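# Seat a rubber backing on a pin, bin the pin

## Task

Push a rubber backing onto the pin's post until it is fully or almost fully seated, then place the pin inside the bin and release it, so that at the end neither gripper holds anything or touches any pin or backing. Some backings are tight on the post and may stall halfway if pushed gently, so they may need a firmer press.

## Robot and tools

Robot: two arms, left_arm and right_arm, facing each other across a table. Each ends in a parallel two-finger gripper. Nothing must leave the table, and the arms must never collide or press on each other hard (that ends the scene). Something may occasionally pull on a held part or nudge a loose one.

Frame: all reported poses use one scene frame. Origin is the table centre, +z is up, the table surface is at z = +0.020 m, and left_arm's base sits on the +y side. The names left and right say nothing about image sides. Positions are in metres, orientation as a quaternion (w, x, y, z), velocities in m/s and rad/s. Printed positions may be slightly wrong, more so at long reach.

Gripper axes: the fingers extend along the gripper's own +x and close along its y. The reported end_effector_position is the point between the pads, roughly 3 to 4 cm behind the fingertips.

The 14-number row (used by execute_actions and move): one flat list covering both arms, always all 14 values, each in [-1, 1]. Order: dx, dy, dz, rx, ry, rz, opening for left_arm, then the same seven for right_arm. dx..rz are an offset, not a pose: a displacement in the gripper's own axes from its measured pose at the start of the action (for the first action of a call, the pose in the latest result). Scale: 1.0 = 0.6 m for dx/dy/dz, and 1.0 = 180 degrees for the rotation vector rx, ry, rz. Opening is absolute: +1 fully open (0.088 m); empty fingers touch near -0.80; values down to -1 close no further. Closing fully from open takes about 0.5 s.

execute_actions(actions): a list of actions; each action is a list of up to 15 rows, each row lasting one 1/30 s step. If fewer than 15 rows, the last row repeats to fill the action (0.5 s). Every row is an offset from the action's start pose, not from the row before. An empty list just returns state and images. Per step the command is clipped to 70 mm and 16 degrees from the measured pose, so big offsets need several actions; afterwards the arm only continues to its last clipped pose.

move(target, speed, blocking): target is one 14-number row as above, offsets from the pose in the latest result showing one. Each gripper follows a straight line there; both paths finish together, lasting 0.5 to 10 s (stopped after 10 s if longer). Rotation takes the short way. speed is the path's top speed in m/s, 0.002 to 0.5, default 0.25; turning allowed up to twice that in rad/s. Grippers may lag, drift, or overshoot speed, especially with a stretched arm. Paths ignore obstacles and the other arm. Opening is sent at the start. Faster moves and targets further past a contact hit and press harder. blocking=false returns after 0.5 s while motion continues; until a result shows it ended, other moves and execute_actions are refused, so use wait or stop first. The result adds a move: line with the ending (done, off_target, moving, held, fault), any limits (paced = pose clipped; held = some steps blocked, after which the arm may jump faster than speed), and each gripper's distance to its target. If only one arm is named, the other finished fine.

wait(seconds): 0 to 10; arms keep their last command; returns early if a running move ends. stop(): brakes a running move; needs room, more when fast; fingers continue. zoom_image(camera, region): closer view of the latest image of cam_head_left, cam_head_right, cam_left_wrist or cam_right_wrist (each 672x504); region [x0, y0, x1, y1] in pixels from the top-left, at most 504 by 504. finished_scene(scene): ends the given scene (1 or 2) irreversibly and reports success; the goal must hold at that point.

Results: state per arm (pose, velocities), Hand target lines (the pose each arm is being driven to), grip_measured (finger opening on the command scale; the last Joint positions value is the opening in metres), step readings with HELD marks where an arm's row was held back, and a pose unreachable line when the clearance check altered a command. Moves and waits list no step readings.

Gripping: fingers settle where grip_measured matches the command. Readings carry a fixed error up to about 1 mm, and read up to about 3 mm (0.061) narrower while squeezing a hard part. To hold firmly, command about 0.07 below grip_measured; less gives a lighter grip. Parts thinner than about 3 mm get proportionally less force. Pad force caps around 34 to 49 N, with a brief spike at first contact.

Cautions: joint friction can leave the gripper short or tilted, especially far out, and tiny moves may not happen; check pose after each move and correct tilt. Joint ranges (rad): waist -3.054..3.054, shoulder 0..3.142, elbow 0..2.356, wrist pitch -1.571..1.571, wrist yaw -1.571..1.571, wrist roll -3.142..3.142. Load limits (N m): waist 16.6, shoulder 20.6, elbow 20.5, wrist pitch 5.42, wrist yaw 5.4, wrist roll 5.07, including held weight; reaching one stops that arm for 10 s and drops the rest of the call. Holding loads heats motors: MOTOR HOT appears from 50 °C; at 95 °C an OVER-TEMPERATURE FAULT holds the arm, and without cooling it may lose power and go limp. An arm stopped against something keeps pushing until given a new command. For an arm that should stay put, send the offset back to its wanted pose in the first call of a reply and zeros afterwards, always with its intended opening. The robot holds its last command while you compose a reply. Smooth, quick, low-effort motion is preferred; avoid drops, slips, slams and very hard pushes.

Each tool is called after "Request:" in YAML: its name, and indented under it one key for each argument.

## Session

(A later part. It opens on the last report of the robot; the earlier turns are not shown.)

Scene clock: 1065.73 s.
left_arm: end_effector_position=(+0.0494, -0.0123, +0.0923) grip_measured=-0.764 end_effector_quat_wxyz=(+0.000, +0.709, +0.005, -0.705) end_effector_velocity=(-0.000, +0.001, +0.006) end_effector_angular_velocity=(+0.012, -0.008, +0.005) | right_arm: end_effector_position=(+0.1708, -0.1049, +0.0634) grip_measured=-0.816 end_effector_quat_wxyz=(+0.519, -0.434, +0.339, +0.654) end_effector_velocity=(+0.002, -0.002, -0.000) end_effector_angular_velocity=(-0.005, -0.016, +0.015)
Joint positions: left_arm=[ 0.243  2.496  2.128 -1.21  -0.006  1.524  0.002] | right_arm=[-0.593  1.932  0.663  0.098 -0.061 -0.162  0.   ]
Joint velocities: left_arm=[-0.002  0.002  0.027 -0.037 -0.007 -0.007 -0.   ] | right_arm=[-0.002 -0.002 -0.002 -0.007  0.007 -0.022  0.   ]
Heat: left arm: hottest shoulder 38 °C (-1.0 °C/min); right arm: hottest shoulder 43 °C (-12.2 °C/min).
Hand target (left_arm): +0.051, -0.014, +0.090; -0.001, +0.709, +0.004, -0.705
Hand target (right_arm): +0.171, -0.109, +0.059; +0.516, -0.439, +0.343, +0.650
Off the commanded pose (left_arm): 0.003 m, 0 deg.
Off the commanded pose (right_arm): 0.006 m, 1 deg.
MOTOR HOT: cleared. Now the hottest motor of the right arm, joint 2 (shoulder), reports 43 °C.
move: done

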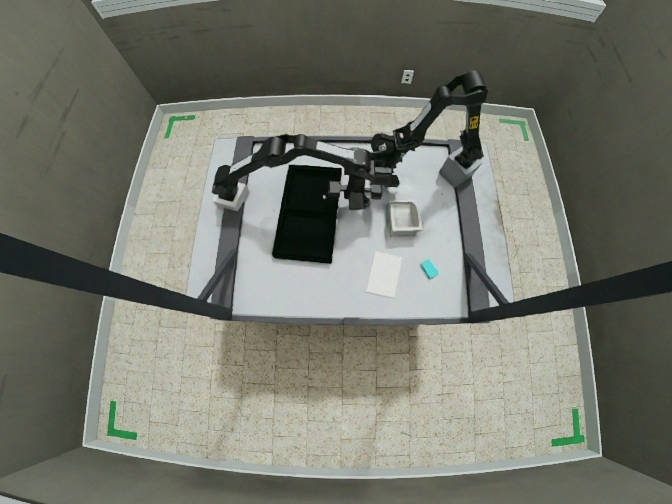

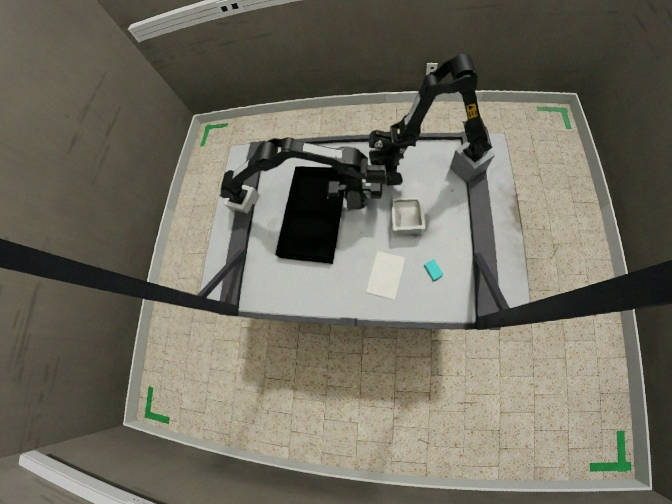

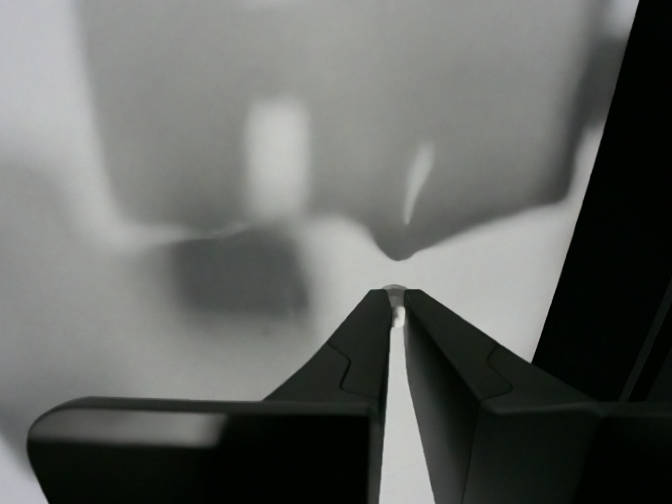

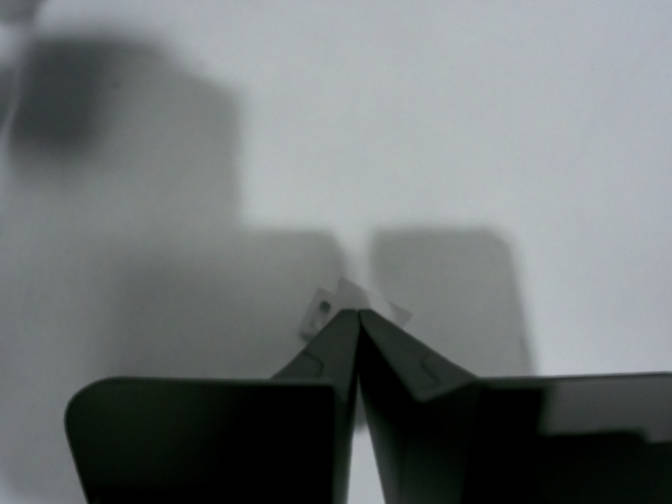

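Request:
move:
  target: [0.042,0,0,0,0,0,-0.78, 0.009,0.0016,-0.0108,0,0.005,0,-1]
  speed: 0.03

Request:
zoom_image:
  camera: "cam_right_wrist"
  region: [240, 220, 480, 400]

Request:
zoom_image:
  camera: "cam_left_wrist"
  region: [300, 210, 500, 360]

Scene clock: 1075.43 s.
left_arm: end_effector_position=(+0.0493, -0.0157, +0.0756) grip_measured=-0.764 end_effector_quat_wxyz=(+0.008, +0.709, -0.003, -0.705) end_effector_velocity=(+0.000, +0.003, -0.001) end_effector_angular_velocity=(+0.012, -0.008, +0.005) | right_arm: end_effector_position=(+0.1709, -0.1047, +0.0604) grip_measured=-0.816 end_effector_quat_wxyz=(+0.519, -0.435, +0.339, +0.653) end_effector_velocity=(+0.000, -0.006, -0.003) end_effector_angular_velocity=(-0.027, +0.002, +0.007)
Joint positions: left_arm=[ 0.243  2.504  2.075 -1.128 -0.006  1.524  0.002] | right_arm=[-0.593  1.945  0.663  0.109 -0.061 -0.162  0.   ]
Joint velocities: left_arm=[-0.002 -0.002 -0.007 -0.007 -0.007 -0.007 -0.   ] | right_arm=[-0.002  0.002 -0.002 -0.022 -0.007 -0.007  0.   ]
Heat: left arm: hottest shoulder 40 °C (+1.0 °C/min); right arm: hottest shoulder 42 °C (-13.0 °C/min).
Hand target (left_arm): +0.049, -0.012, +0.067; +0.000, +0.709, +0.005, -0.705
Hand target (right_arm): +0.171, -0.109, +0.056; +0.516, -0.439, +0.343, +0.650
Off the commanded pose (left_arm): 0.009 m, 1 deg.
Off the commanded pose (right_arm): 0.006 m, 1 deg.
move: off_target (left_arm)

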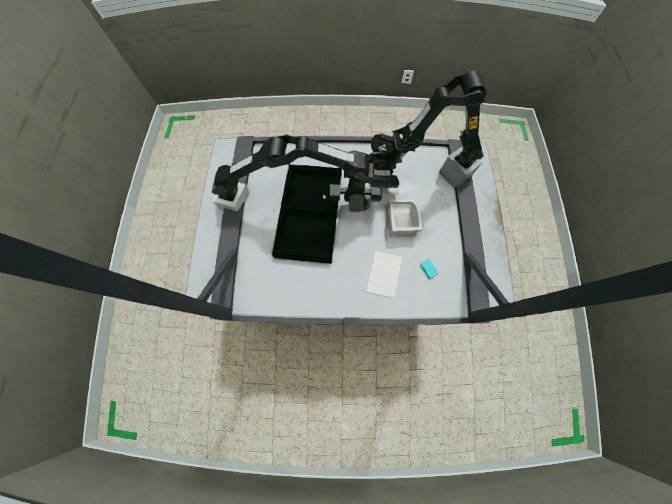

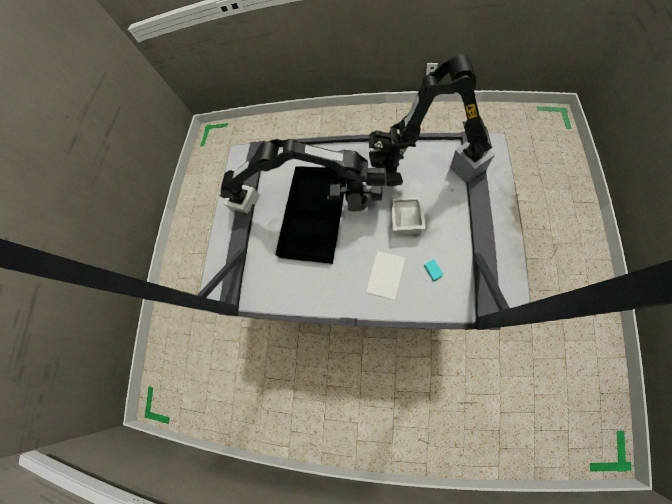

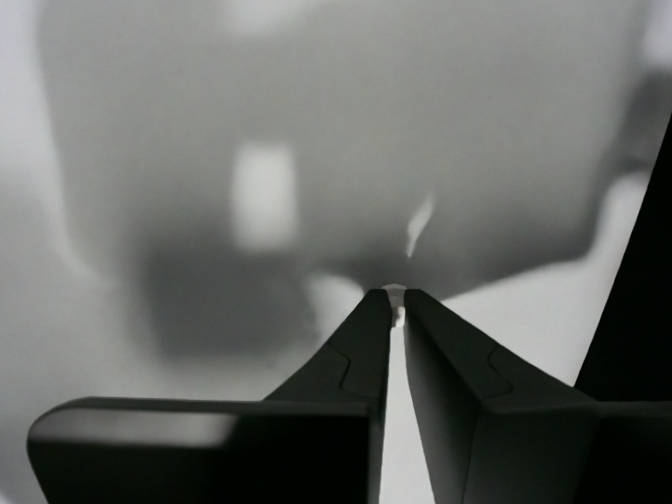

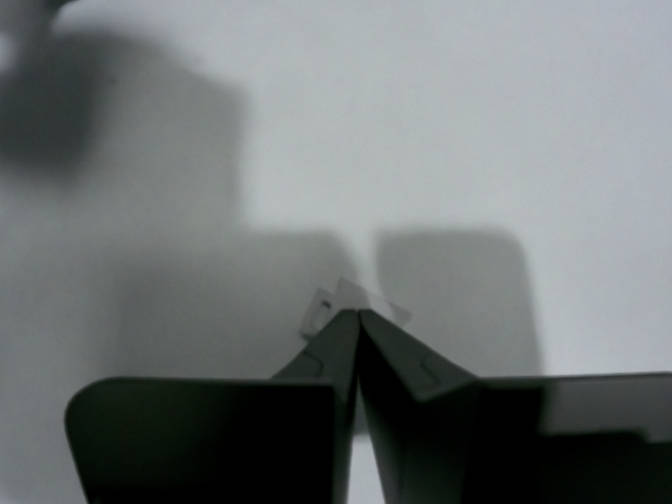

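Region (240, 220, 480, 400) of cam_right_wrist's 672x504 image, scaled by 2.100, with more detail than that image has; it fills the top 378 rows of this view, and the rest is white.

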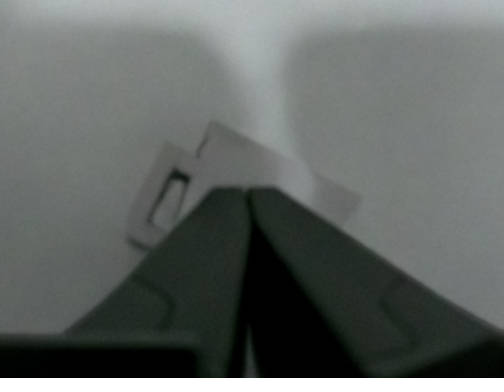

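Region (300, 210, 500, 360) of cam_left_wrist's 672x504 image, scaled by 2.520, with more detail than that image has; it fills the top 378 rows of this view, and the rest is white.

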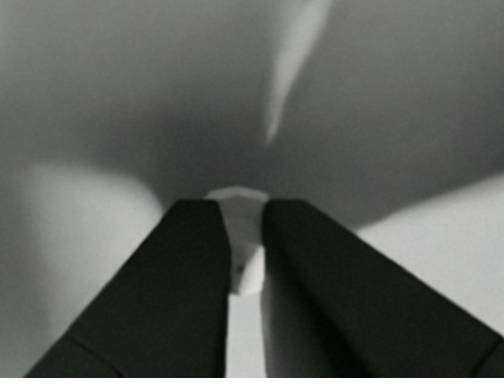

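Request:
move:
  target: [0.026,-0.006,0,0,0,-0.007,-0.78, 0.0067,0.0016,-0.0098,0,0.005,0,-1]
  speed: 0.02

Request:
zoom_image:
  camera: "cam_right_wrist"
  region: [240, 220, 480, 400]

Request:
zoom_image:
  camera: "cam_left_wrist"
  region: [300, 210, 500, 360]

Scene clock: 1091.40 s.
left_arm: end_effector_position=(+0.0492, -0.0173, +0.0739) grip_measured=-0.764 end_effector_quat_wxyz=(+0.011, +0.709, -0.006, -0.705) end_effector_velocity=(-0.000, +0.000, +0.004) end_effector_angular_velocity=(-0.003, -0.007, +0.020) | right_arm: end_effector_position=(+0.1709, -0.1051, +0.0586) grip_measured=-0.816 end_effector_quat_wxyz=(+0.518, -0.435, +0.340, +0.653) end_effector_velocity=(-0.000, -0.002, -0.000) end_effector_angular_velocity=(-0.008, +0.009, -0.006)
Joint positions: left_arm=[ 0.243  2.504  2.068 -1.112 -0.006  1.524  0.002] | right_arm=[-0.593  1.952  0.663  0.114 -0.061 -0.162  0.   ]
Joint velocities: left_arm=[-0.002 -0.007  0.002 -0.007 -0.007 -0.022 -0.   ] | right_arm=[-0.002 -0.002 -0.002 -0.007 -0.007  0.007  0.   ]
Heat: left arm: hottest shoulder 42 °C (+3.0 °C/min); right arm: hottest shoulder 40 °C (-11.0 °C/min).
Hand target (left_arm): +0.049, -0.012, +0.060; -0.000, +0.709, +0.005, -0.705
Hand target (right_arm): +0.171, -0.109, +0.054; +0.516, -0.440, +0.344, +0.650
Off the commanded pose (left_arm): 0.015 m, 2 deg.
Off the commanded pose (right_arm): 0.006 m, 1 deg.
move: off_target (left_arm)

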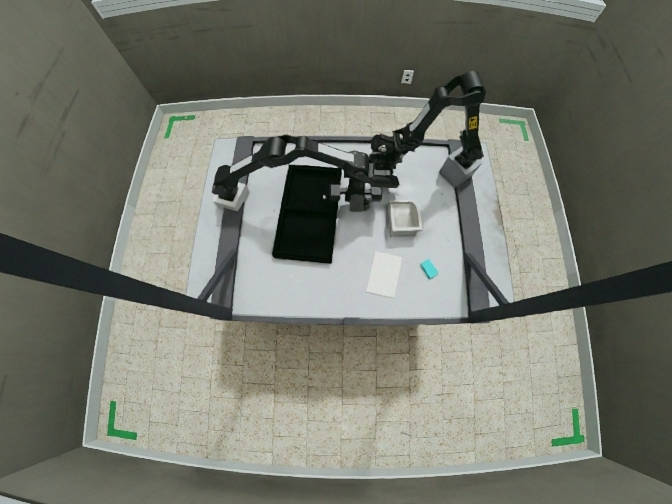

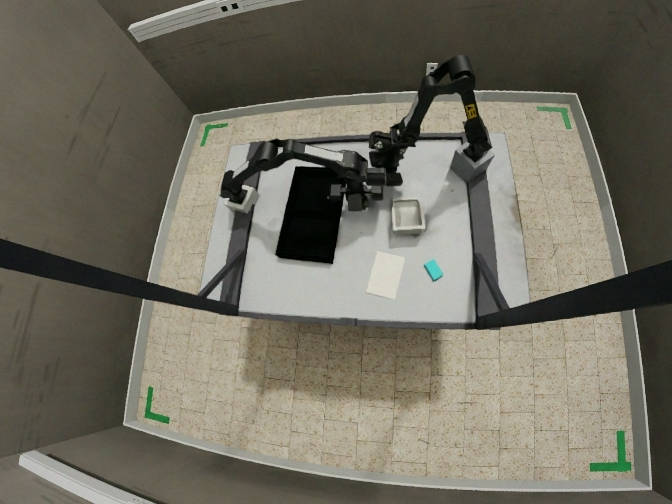

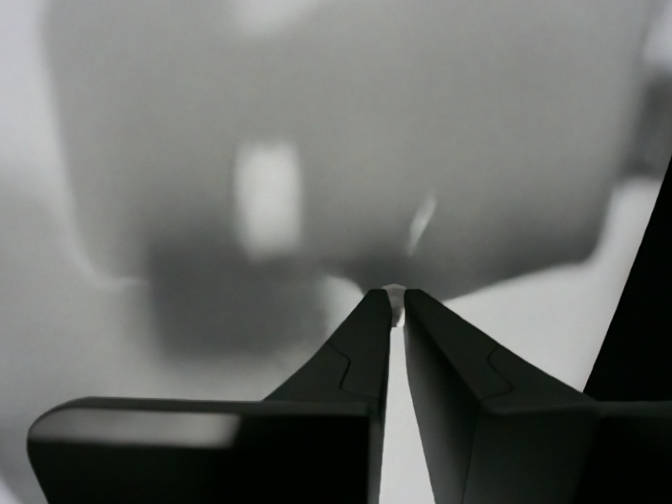

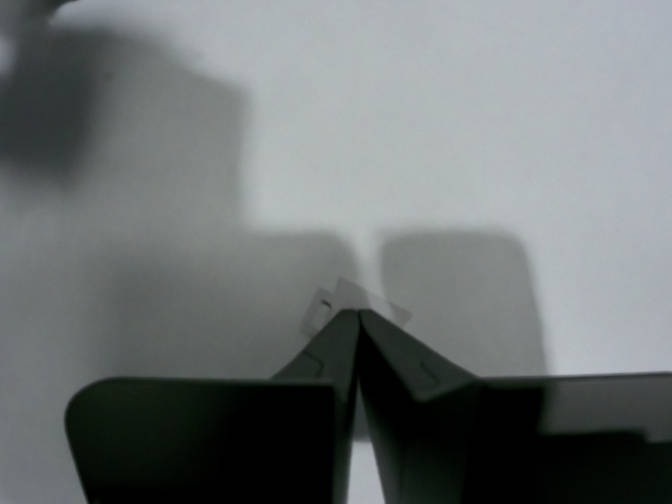

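Region (240, 220, 480, 400) of cam_right_wrist's 672x504 image, scaled by 2.100, with more detail than that image has; it fills the top 378 rows of this view, and the rest is white.

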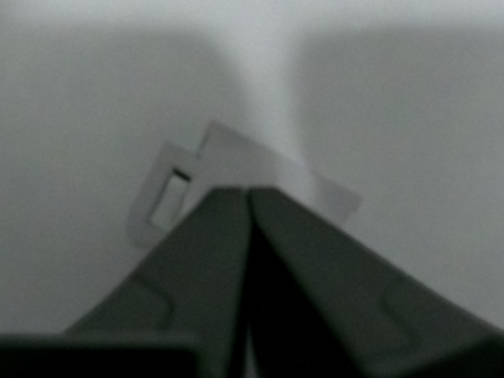

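Region (300, 210, 500, 360) of cam_left_wrist's 672x504 image, scaled by 2.520, with more detail than that image has; it fills the top 378 rows of this view, and the rest is white.

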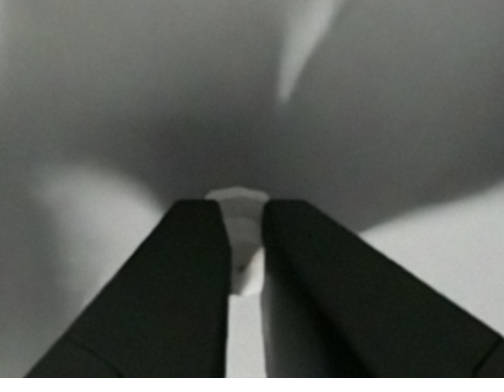

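Request:
execute_actions:
  actions:
    - [[0,0,0,0,0,0,-0.78, 0,0,0,0,0,0,-1],[0,0,0,0,0,0,-0.78, 0,0,0,0,0,0,-0.85],[0,0,0,0,0,0,-0.76, 0,0,0,0,0,0,-0.8],[0,0,0,0,0,0,-0.74, 0,0,0,0,0,0,-0.78],[0,0,0,0,0,0,-0.72, 0,0,0,0,0,0,-0.76],[0,0,0,0,0,0,-0.70, 0,0,0,0,0,0,-0.74],[0,0,0,0,0,0,-0.68, 0,0,0,0,0,0,-0.72],[0,0,0,0,0,0,-0.66, 0,0,0,0,0,0,-0.70],[0,0,0,0,0,0,-0.64, 0,0,0,0,0,0,-0.67],[0,0,0,0,0,0,-0.62, 0,0,0,0,0,0,-0.64],[0,0,0,0,0,0,-0.60, 0,0,0,0,0,0,-0.6]]

Request:
move:
  target: [-0.08,0,0,0,0,0,-0.6, -0.06,0,0.025,0,0,0,-0.6]
  speed: 0.06

Scene clock: 1101.37 s.
left_arm: end_effector_position=(+0.0492, -0.0172, +0.0739) grip_measured=-0.615 end_effector_quat_wxyz=(+0.011, +0.709, -0.006, -0.705) end_effector_velocity=(-0.002, +0.002, +0.000) end_effector_angular_velocity=(+0.007, +0.008, +0.034) | right_arm: end_effector_position=(+0.1709, -0.1051, +0.0586) grip_measured=-0.622 end_effector_quat_wxyz=(+0.518, -0.435, +0.340, +0.653) end_effector_velocity=(+0.001, -0.001, -0.001) end_effector_angular_velocity=(-0.008, +0.009, -0.011)
Joint positions: left_arm=[ 0.243  2.504  2.068 -1.112 -0.006  1.524  0.009] | right_arm=[-0.593  1.952  0.663  0.114 -0.061 -0.162  0.009]
Joint velocities: left_arm=[-0.002 -0.002 -0.002 -0.007  0.007 -0.037  0.007] | right_arm=[-0.007  0.002  0.002 -0.007 -0.007  0.007  0.011]
Heat: left arm: hottest shoulder 42 °C (+4.0 °C/min); right arm: hottest shoulder 39 °C (-10.0 °C/min).
Hand target (left_arm): +0.049, -0.017, +0.074; +0.011, +0.709, -0.006, -0.705
Hand target (right_arm): +0.171, -0.105, +0.059; +0.518, -0.435, +0.340, +0.653
Off the commanded pose (left_arm): 0.000 m, 0 deg.
Off the commanded pose (right_arm): 0.000 m, 0 deg.
Step readings (end_effector_position):
0: left_arm (+0.0492, -0.0173, +0.0739) | right_arm (+0.1709, -0.1051, +0.0586)
1: left_arm (+0.0492, -0.0173, +0.0739) | right_arm (+0.1709, -0.1051, +0.0586)
2: left_arm (+0.0492, -0.0173, +0.0739) | right_arm (+0.1709, -0.1051, +0.0586)
4: left_arm (+0.0492, -0.0173, +0.0739) | right_arm (+0.1709, -0.1051, +0.0586)
8: left_arm (+0.0492, -0.0173, +0.0739) | right_arm (+0.1709, -0.1051, +0.0586)
15: end_effector_position above

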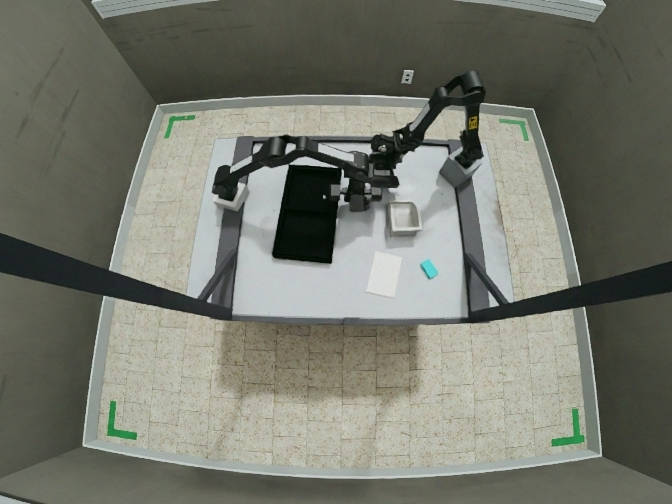

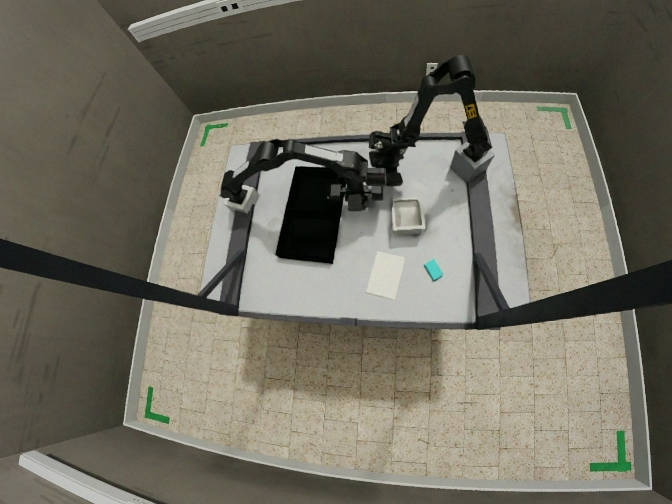

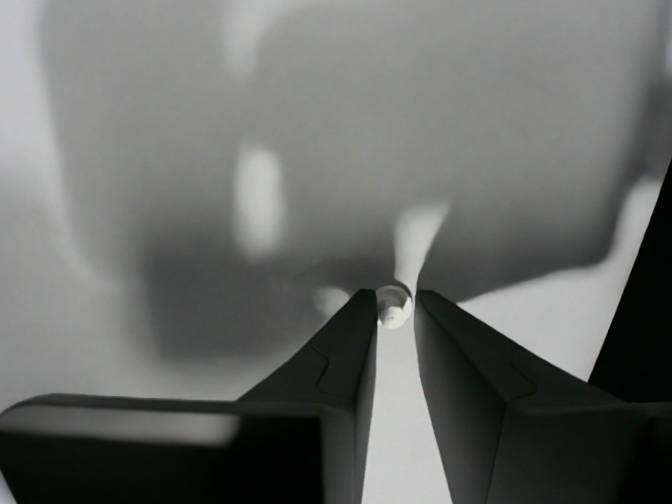

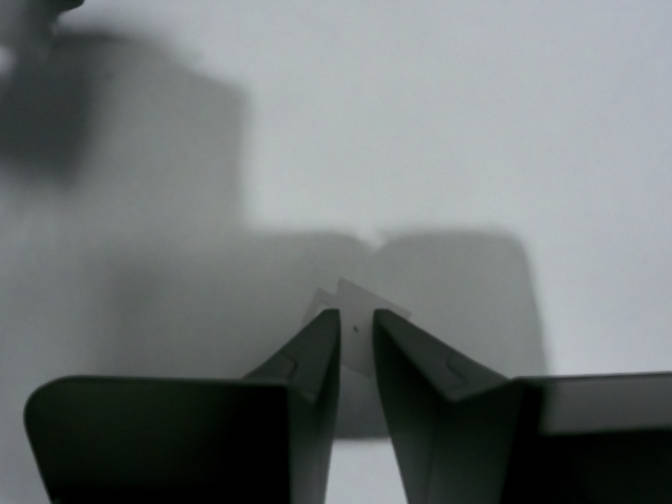

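Scene clock: 1102.53 s.
left_arm: end_effector_position=(+0.0494, -0.0126, +0.1111) grip_measured=-0.603 end_effector_quat_wxyz=(+0.001, +0.709, +0.004, -0.705) end_effector_velocity=(-0.002, +0.005, +0.003) end_effector_angular_velocity=(+0.017, +0.007, +0.005) | right_arm: end_effector_position=(+0.1711, -0.1081, +0.0940) grip_measured=-0.602 end_effector_quat_wxyz=(+0.516, -0.438, +0.343, +0.651) end_effector_velocity=(-0.002, -0.005, -0.002) end_effector_angular_velocity=(-0.022, +0.003, +0.012)
Joint positions: left_arm=[ 0.243  2.484  2.182 -1.272 -0.006  1.524  0.009] | right_arm=[-0.593  1.807  0.688 -0.065 -0.061 -0.162  0.009]
Joint velocities: left_arm=[-0.002 -0.007 -0.002 -0.022  0.007 -0.007 -0.   ] | right_arm=[ 0.002 -0.002 -0.002 -0.022 -0.007 -0.007 -0.   ]
Heat: left arm: hottest shoulder 43 °C (+5.1 °C/min); right arm: hottest shoulder 39 °C (-10.1 °C/min).
Hand target (left_arm): +0.049, -0.016, +0.122; +0.011, +0.709, -0.006, -0.705
Hand target (right_arm): +0.171, -0.106, +0.097; +0.518, -0.435, +0.340, +0.653
Off the commanded pose (left_arm): 0.011 m, 2 deg.
Off the commanded pose (right_arm): 0.005 m, 1 deg.
move: off_target (left_arm)

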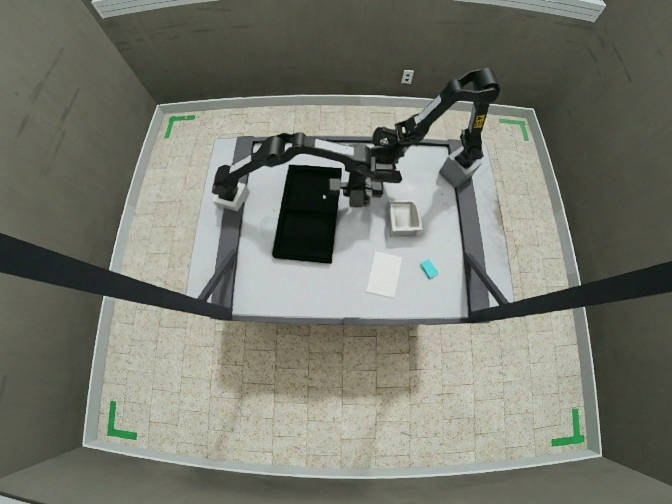

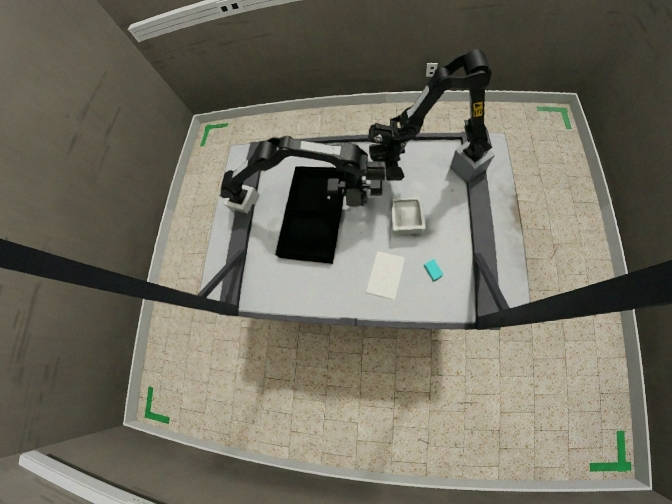

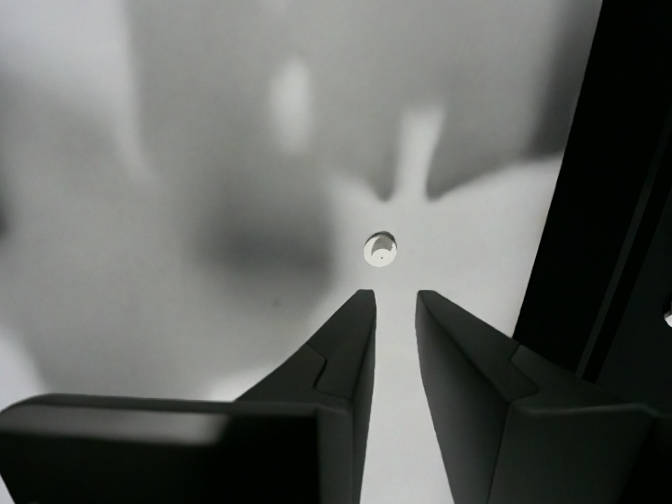

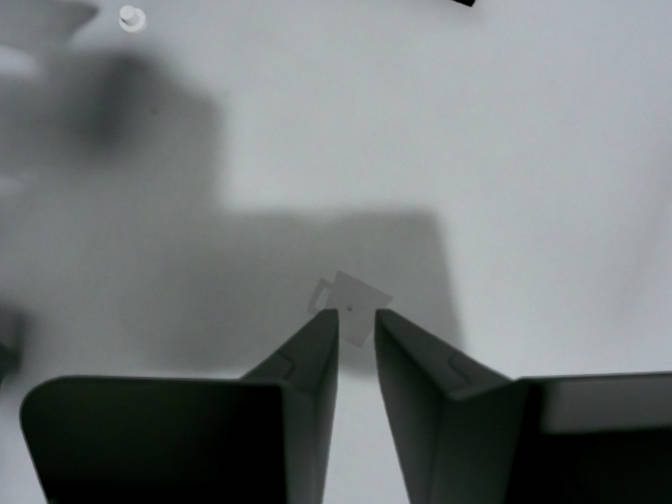

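Request:
move:
  target: [-0.032,-0.254,-0.151,-0.4764,-0.2838,0.3328,-0.6, -0.037,0.0037,-0.0023,0.512,0.0968,-0.1,-0.4]
  speed: 0.4

Scene clock: 1151.87 s.
left_arm: end_effector_position=(+0.1397, +0.1394, +0.1383) grip_measured=-0.603 end_effector_quat_wxyz=(+0.759, +0.112, +0.126, -0.629) end_effector_velocity=(+0.002, +0.002, -0.003) end_effector_angular_velocity=(+0.002, +0.029, +0.030) | right_arm: end_effector_position=(+0.1709, -0.1187, +0.1165) grip_measured=-0.402 end_effector_quat_wxyz=(+0.706, -0.060, +0.703, +0.066) end_effector_velocity=(+0.002, -0.002, +0.000) end_effector_angular_velocity=(-0.007, -0.008, -0.010)
Joint positions: left_arm=[0.52  1.649 0.199 1.11  0.047 0.028 0.009] | right_arm=[-0.559  1.91   1.046 -0.697  0.004  1.487  0.019]
Joint velocities: left_arm=[-0.002  0.007 -0.007  0.007 -0.022 -0.037 -0.   ] | right_arm=[-0.002 -0.002 -0.002 -0.007  0.007  0.007 -0.   ]
Heat: left arm: hottest shoulder 52 °C (+10.3 °C/min); right arm: hottest shoulder 40 °C (+0.0 °C/min). Fold the left arm in close to its base before you think long.
Hand target (left_arm): +0.139, +0.142, +0.134; +0.758, +0.114, +0.132, -0.628
Hand target (right_arm): +0.171, -0.118, +0.115; +0.705, -0.061, +0.704, +0.061
Off the commanded pose (left_arm): 0.007 m, 1 deg.
Off the commanded pose (right_arm): 0.003 m, 1 deg.
MOTOR HOT: a motor of the left arm reached 50 °C. Now the hottest motor of the left arm, joint 2 (shoulder), reports 52 °C. The temperature limit of the motors' drives, at which the controller stops that arm, is 95 °C. To cool a motor, set the load down, stop pushing, or move to a pose that needs little force.
move: done

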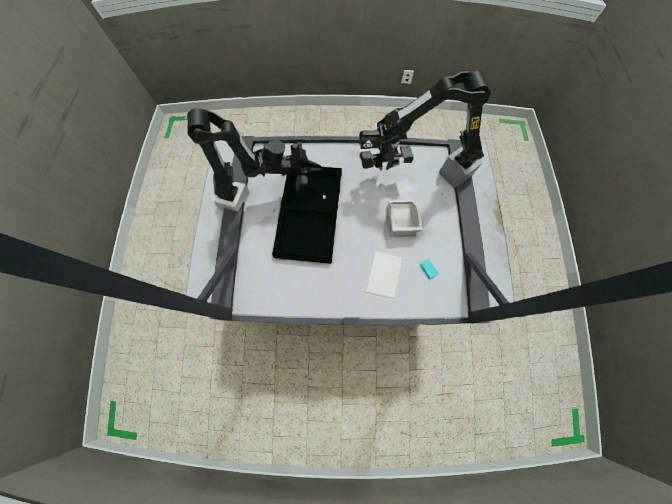

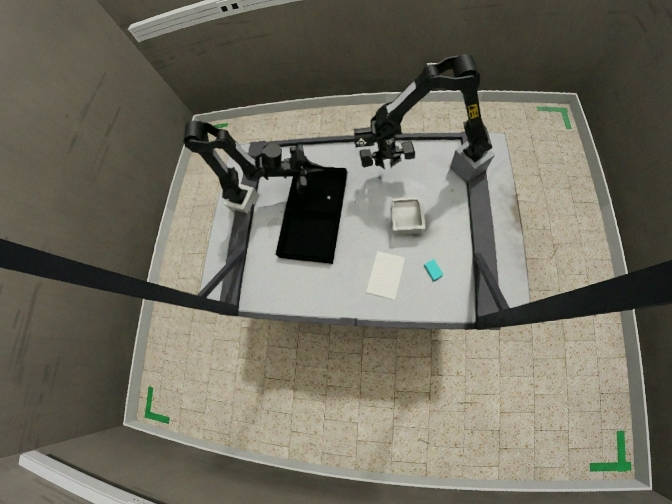

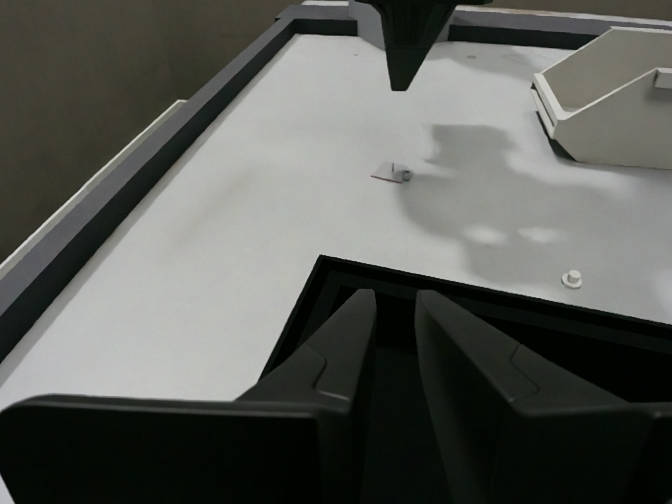

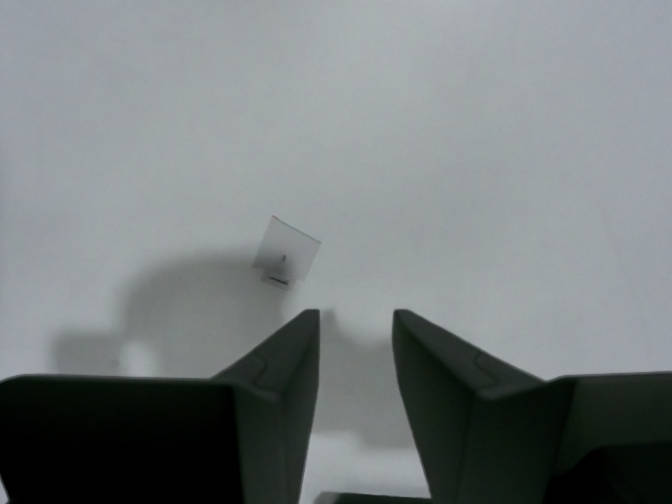

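Request:
move:
  target: [0,0,0,0,0,0,-0.6, 0.017,0.2063,-0.1423,0,0,0,-0.4]
  speed: 0.2

Scene clock: 1163.43 s.
left_arm: end_effector_position=(+0.1398, +0.1395, +0.1382) grip_measured=-0.603 end_effector_quat_wxyz=(+0.759, +0.112, +0.127, -0.629) end_effector_velocity=(+0.002, +0.000, -0.002) end_effector_angular_velocity=(+0.008, +0.001, +0.021) | right_arm: end_effector_position=(+0.0649, -0.0116, +0.1126) grip_measured=-0.402 end_effector_quat_wxyz=(+0.705, -0.057, +0.703, +0.071) end_effector_velocity=(+0.002, +0.001, +0.000) end_effector_angular_velocity=(-0.014, +0.003, +0.000)
Joint positions: left_arm=[0.52  1.649 0.199 1.111 0.046 0.027 0.009] | right_arm=[-0.34   2.336  1.718 -0.934  0.006  1.702  0.019]
Joint velocities: left_arm=[-0.002  0.002  0.002 -0.007 -0.022 -0.007 -0.   ] | right_arm=[-0.007  0.012  0.022 -0.022 -0.007 -0.007 -0.   ]
Heat: left arm: hottest shoulder 46 °C (+3.0 °C/min); right arm: hottest shoulder 40 °C (+1.0 °C/min).
Hand target (left_arm): +0.140, +0.139, +0.138; +0.759, +0.112, +0.126, -0.629
Hand target (right_arm): +0.066, -0.012, +0.108; +0.707, -0.060, +0.702, +0.066
Off the commanded pose (left_arm): 0.000 m, 0 deg.
Off the commanded pose (right_arm): 0.006 m, 1 deg.
MOTOR HOT: cleared. Now the hottest motor of the left arm, joint 2 (shoulder), reports 46 °C.
move: done

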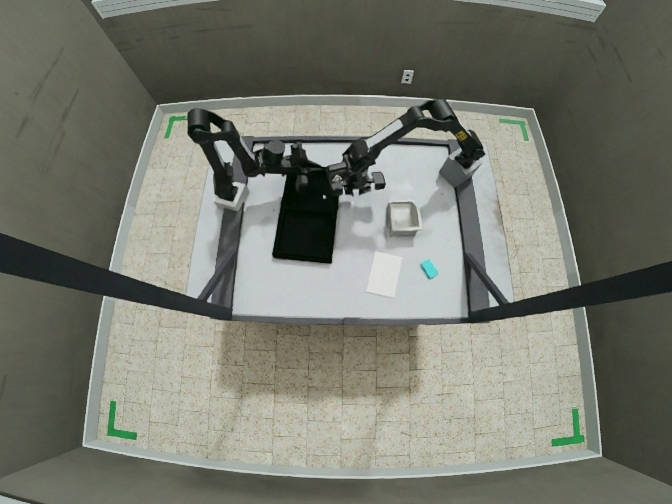

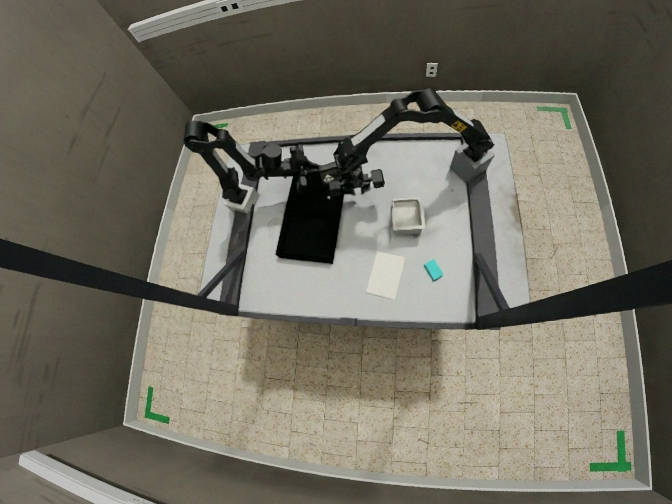

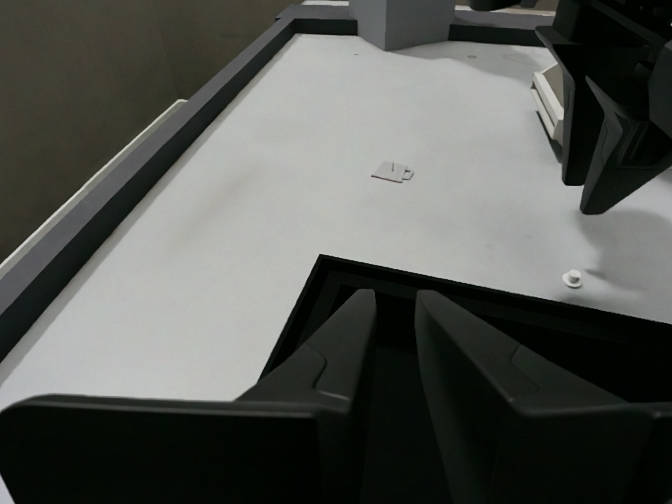

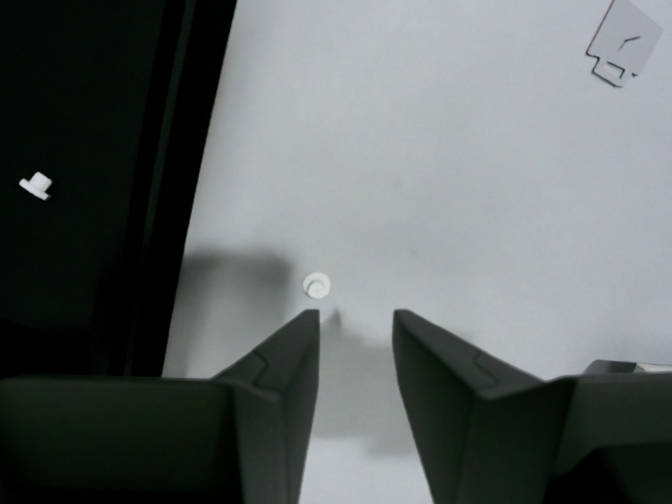

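Request:
move:
  target: [0,0,0,0,0,0,-0.6, 0.058,0.013,-0.011,0,0,-0.011,-0.4]
  speed: 0.06

Request:
zoom_image:
  camera: "cam_right_wrist"
  region: [280, 250, 440, 370]

Request:
zoom_image:
  camera: "cam_left_wrist"
  region: [512, 190, 672, 310]

Scene clock: 1185.60 s.
left_arm: end_effector_position=(+0.1398, +0.1395, +0.1382) grip_measured=-0.603 end_effector_quat_wxyz=(+0.759, +0.112, +0.127, -0.629) end_effector_velocity=(+0.002, +0.003, -0.005) end_effector_angular_velocity=(+0.017, +0.032, +0.030) | right_arm: end_effector_position=(+0.0587, -0.0041, +0.0831) grip_measured=-0.402 end_effector_quat_wxyz=(+0.707, -0.067, +0.702, +0.061) end_effector_velocity=(-0.001, +0.004, +0.005) end_effector_angular_velocity=(+0.009, +0.011, -0.010)
Joint positions: left_arm=[0.52  1.649 0.199 1.111 0.046 0.027 0.009] | right_arm=[-0.333  2.441  1.785 -0.923  0.005  1.71   0.019]
Joint velocities: left_arm=[-0.002 -0.002 -0.002 -0.022 -0.022 -0.037 -0.   ] | right_arm=[-0.002 -0.002  0.017 -0.007 -0.007  0.007 -0.   ]
Heat: left arm: hottest shoulder 40 °C (-10.2 °C/min); right arm: hottest shoulder 43 °C (+3.0 °C/min).
Hand target (left_arm): +0.140, +0.139, +0.138; +0.759, +0.112, +0.127, -0.629
Hand target (right_arm): +0.057, -0.004, +0.078; +0.706, -0.069, +0.702, +0.059
Off the commanded pose (left_arm): 0.000 m, 0 deg.
Off the commanded pose (right_arm): 0.005 m, 0 deg.
move: done

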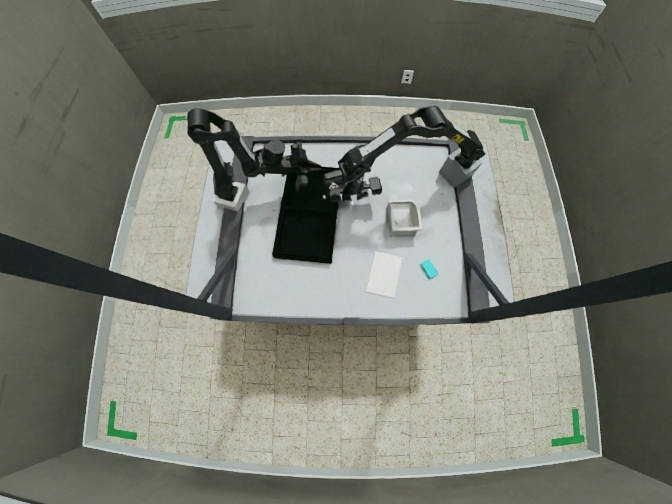

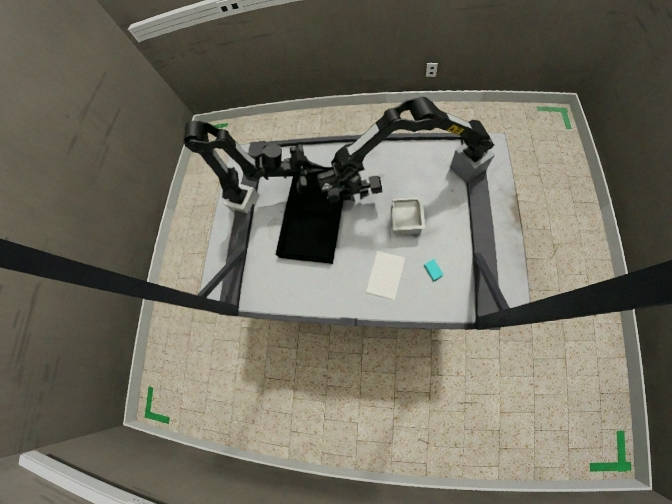

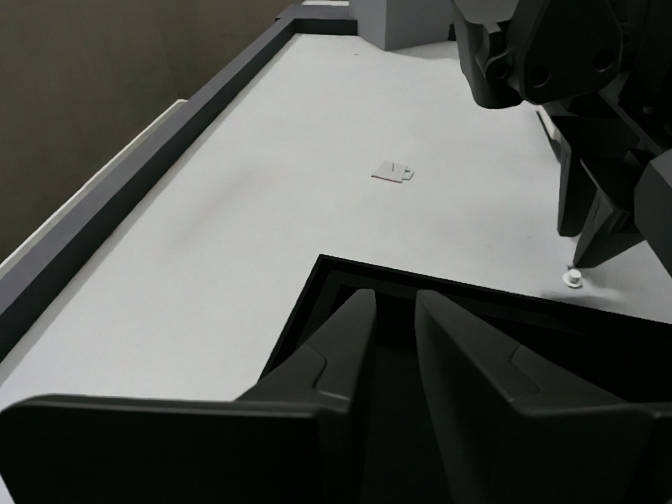

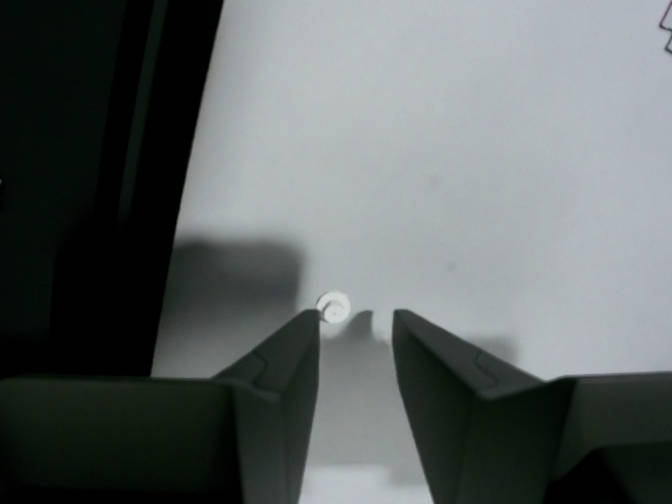

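Region (280, 250, 440, 370) of cam_right_wrist's 672x504 image, scaled by 3.150, with more detail than that image has; it fills the top 378 rows of this view, and the rest is white.

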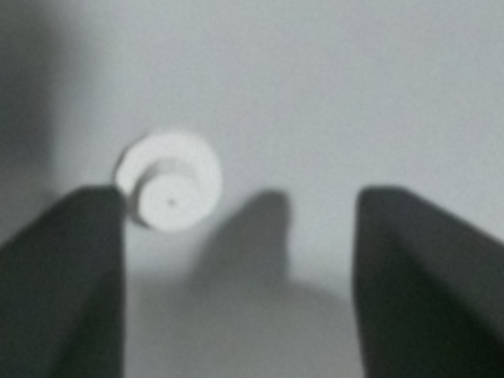

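Region (512, 190, 672, 310) of cam_left_wrist's 672x504 image, scaled by 3.150, with more detail than that image has; it fills the top 378 rows of this view, and the rest is white.

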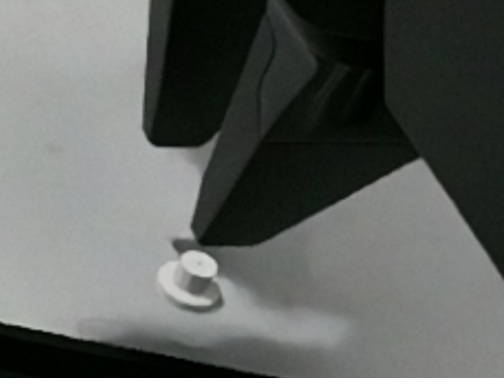

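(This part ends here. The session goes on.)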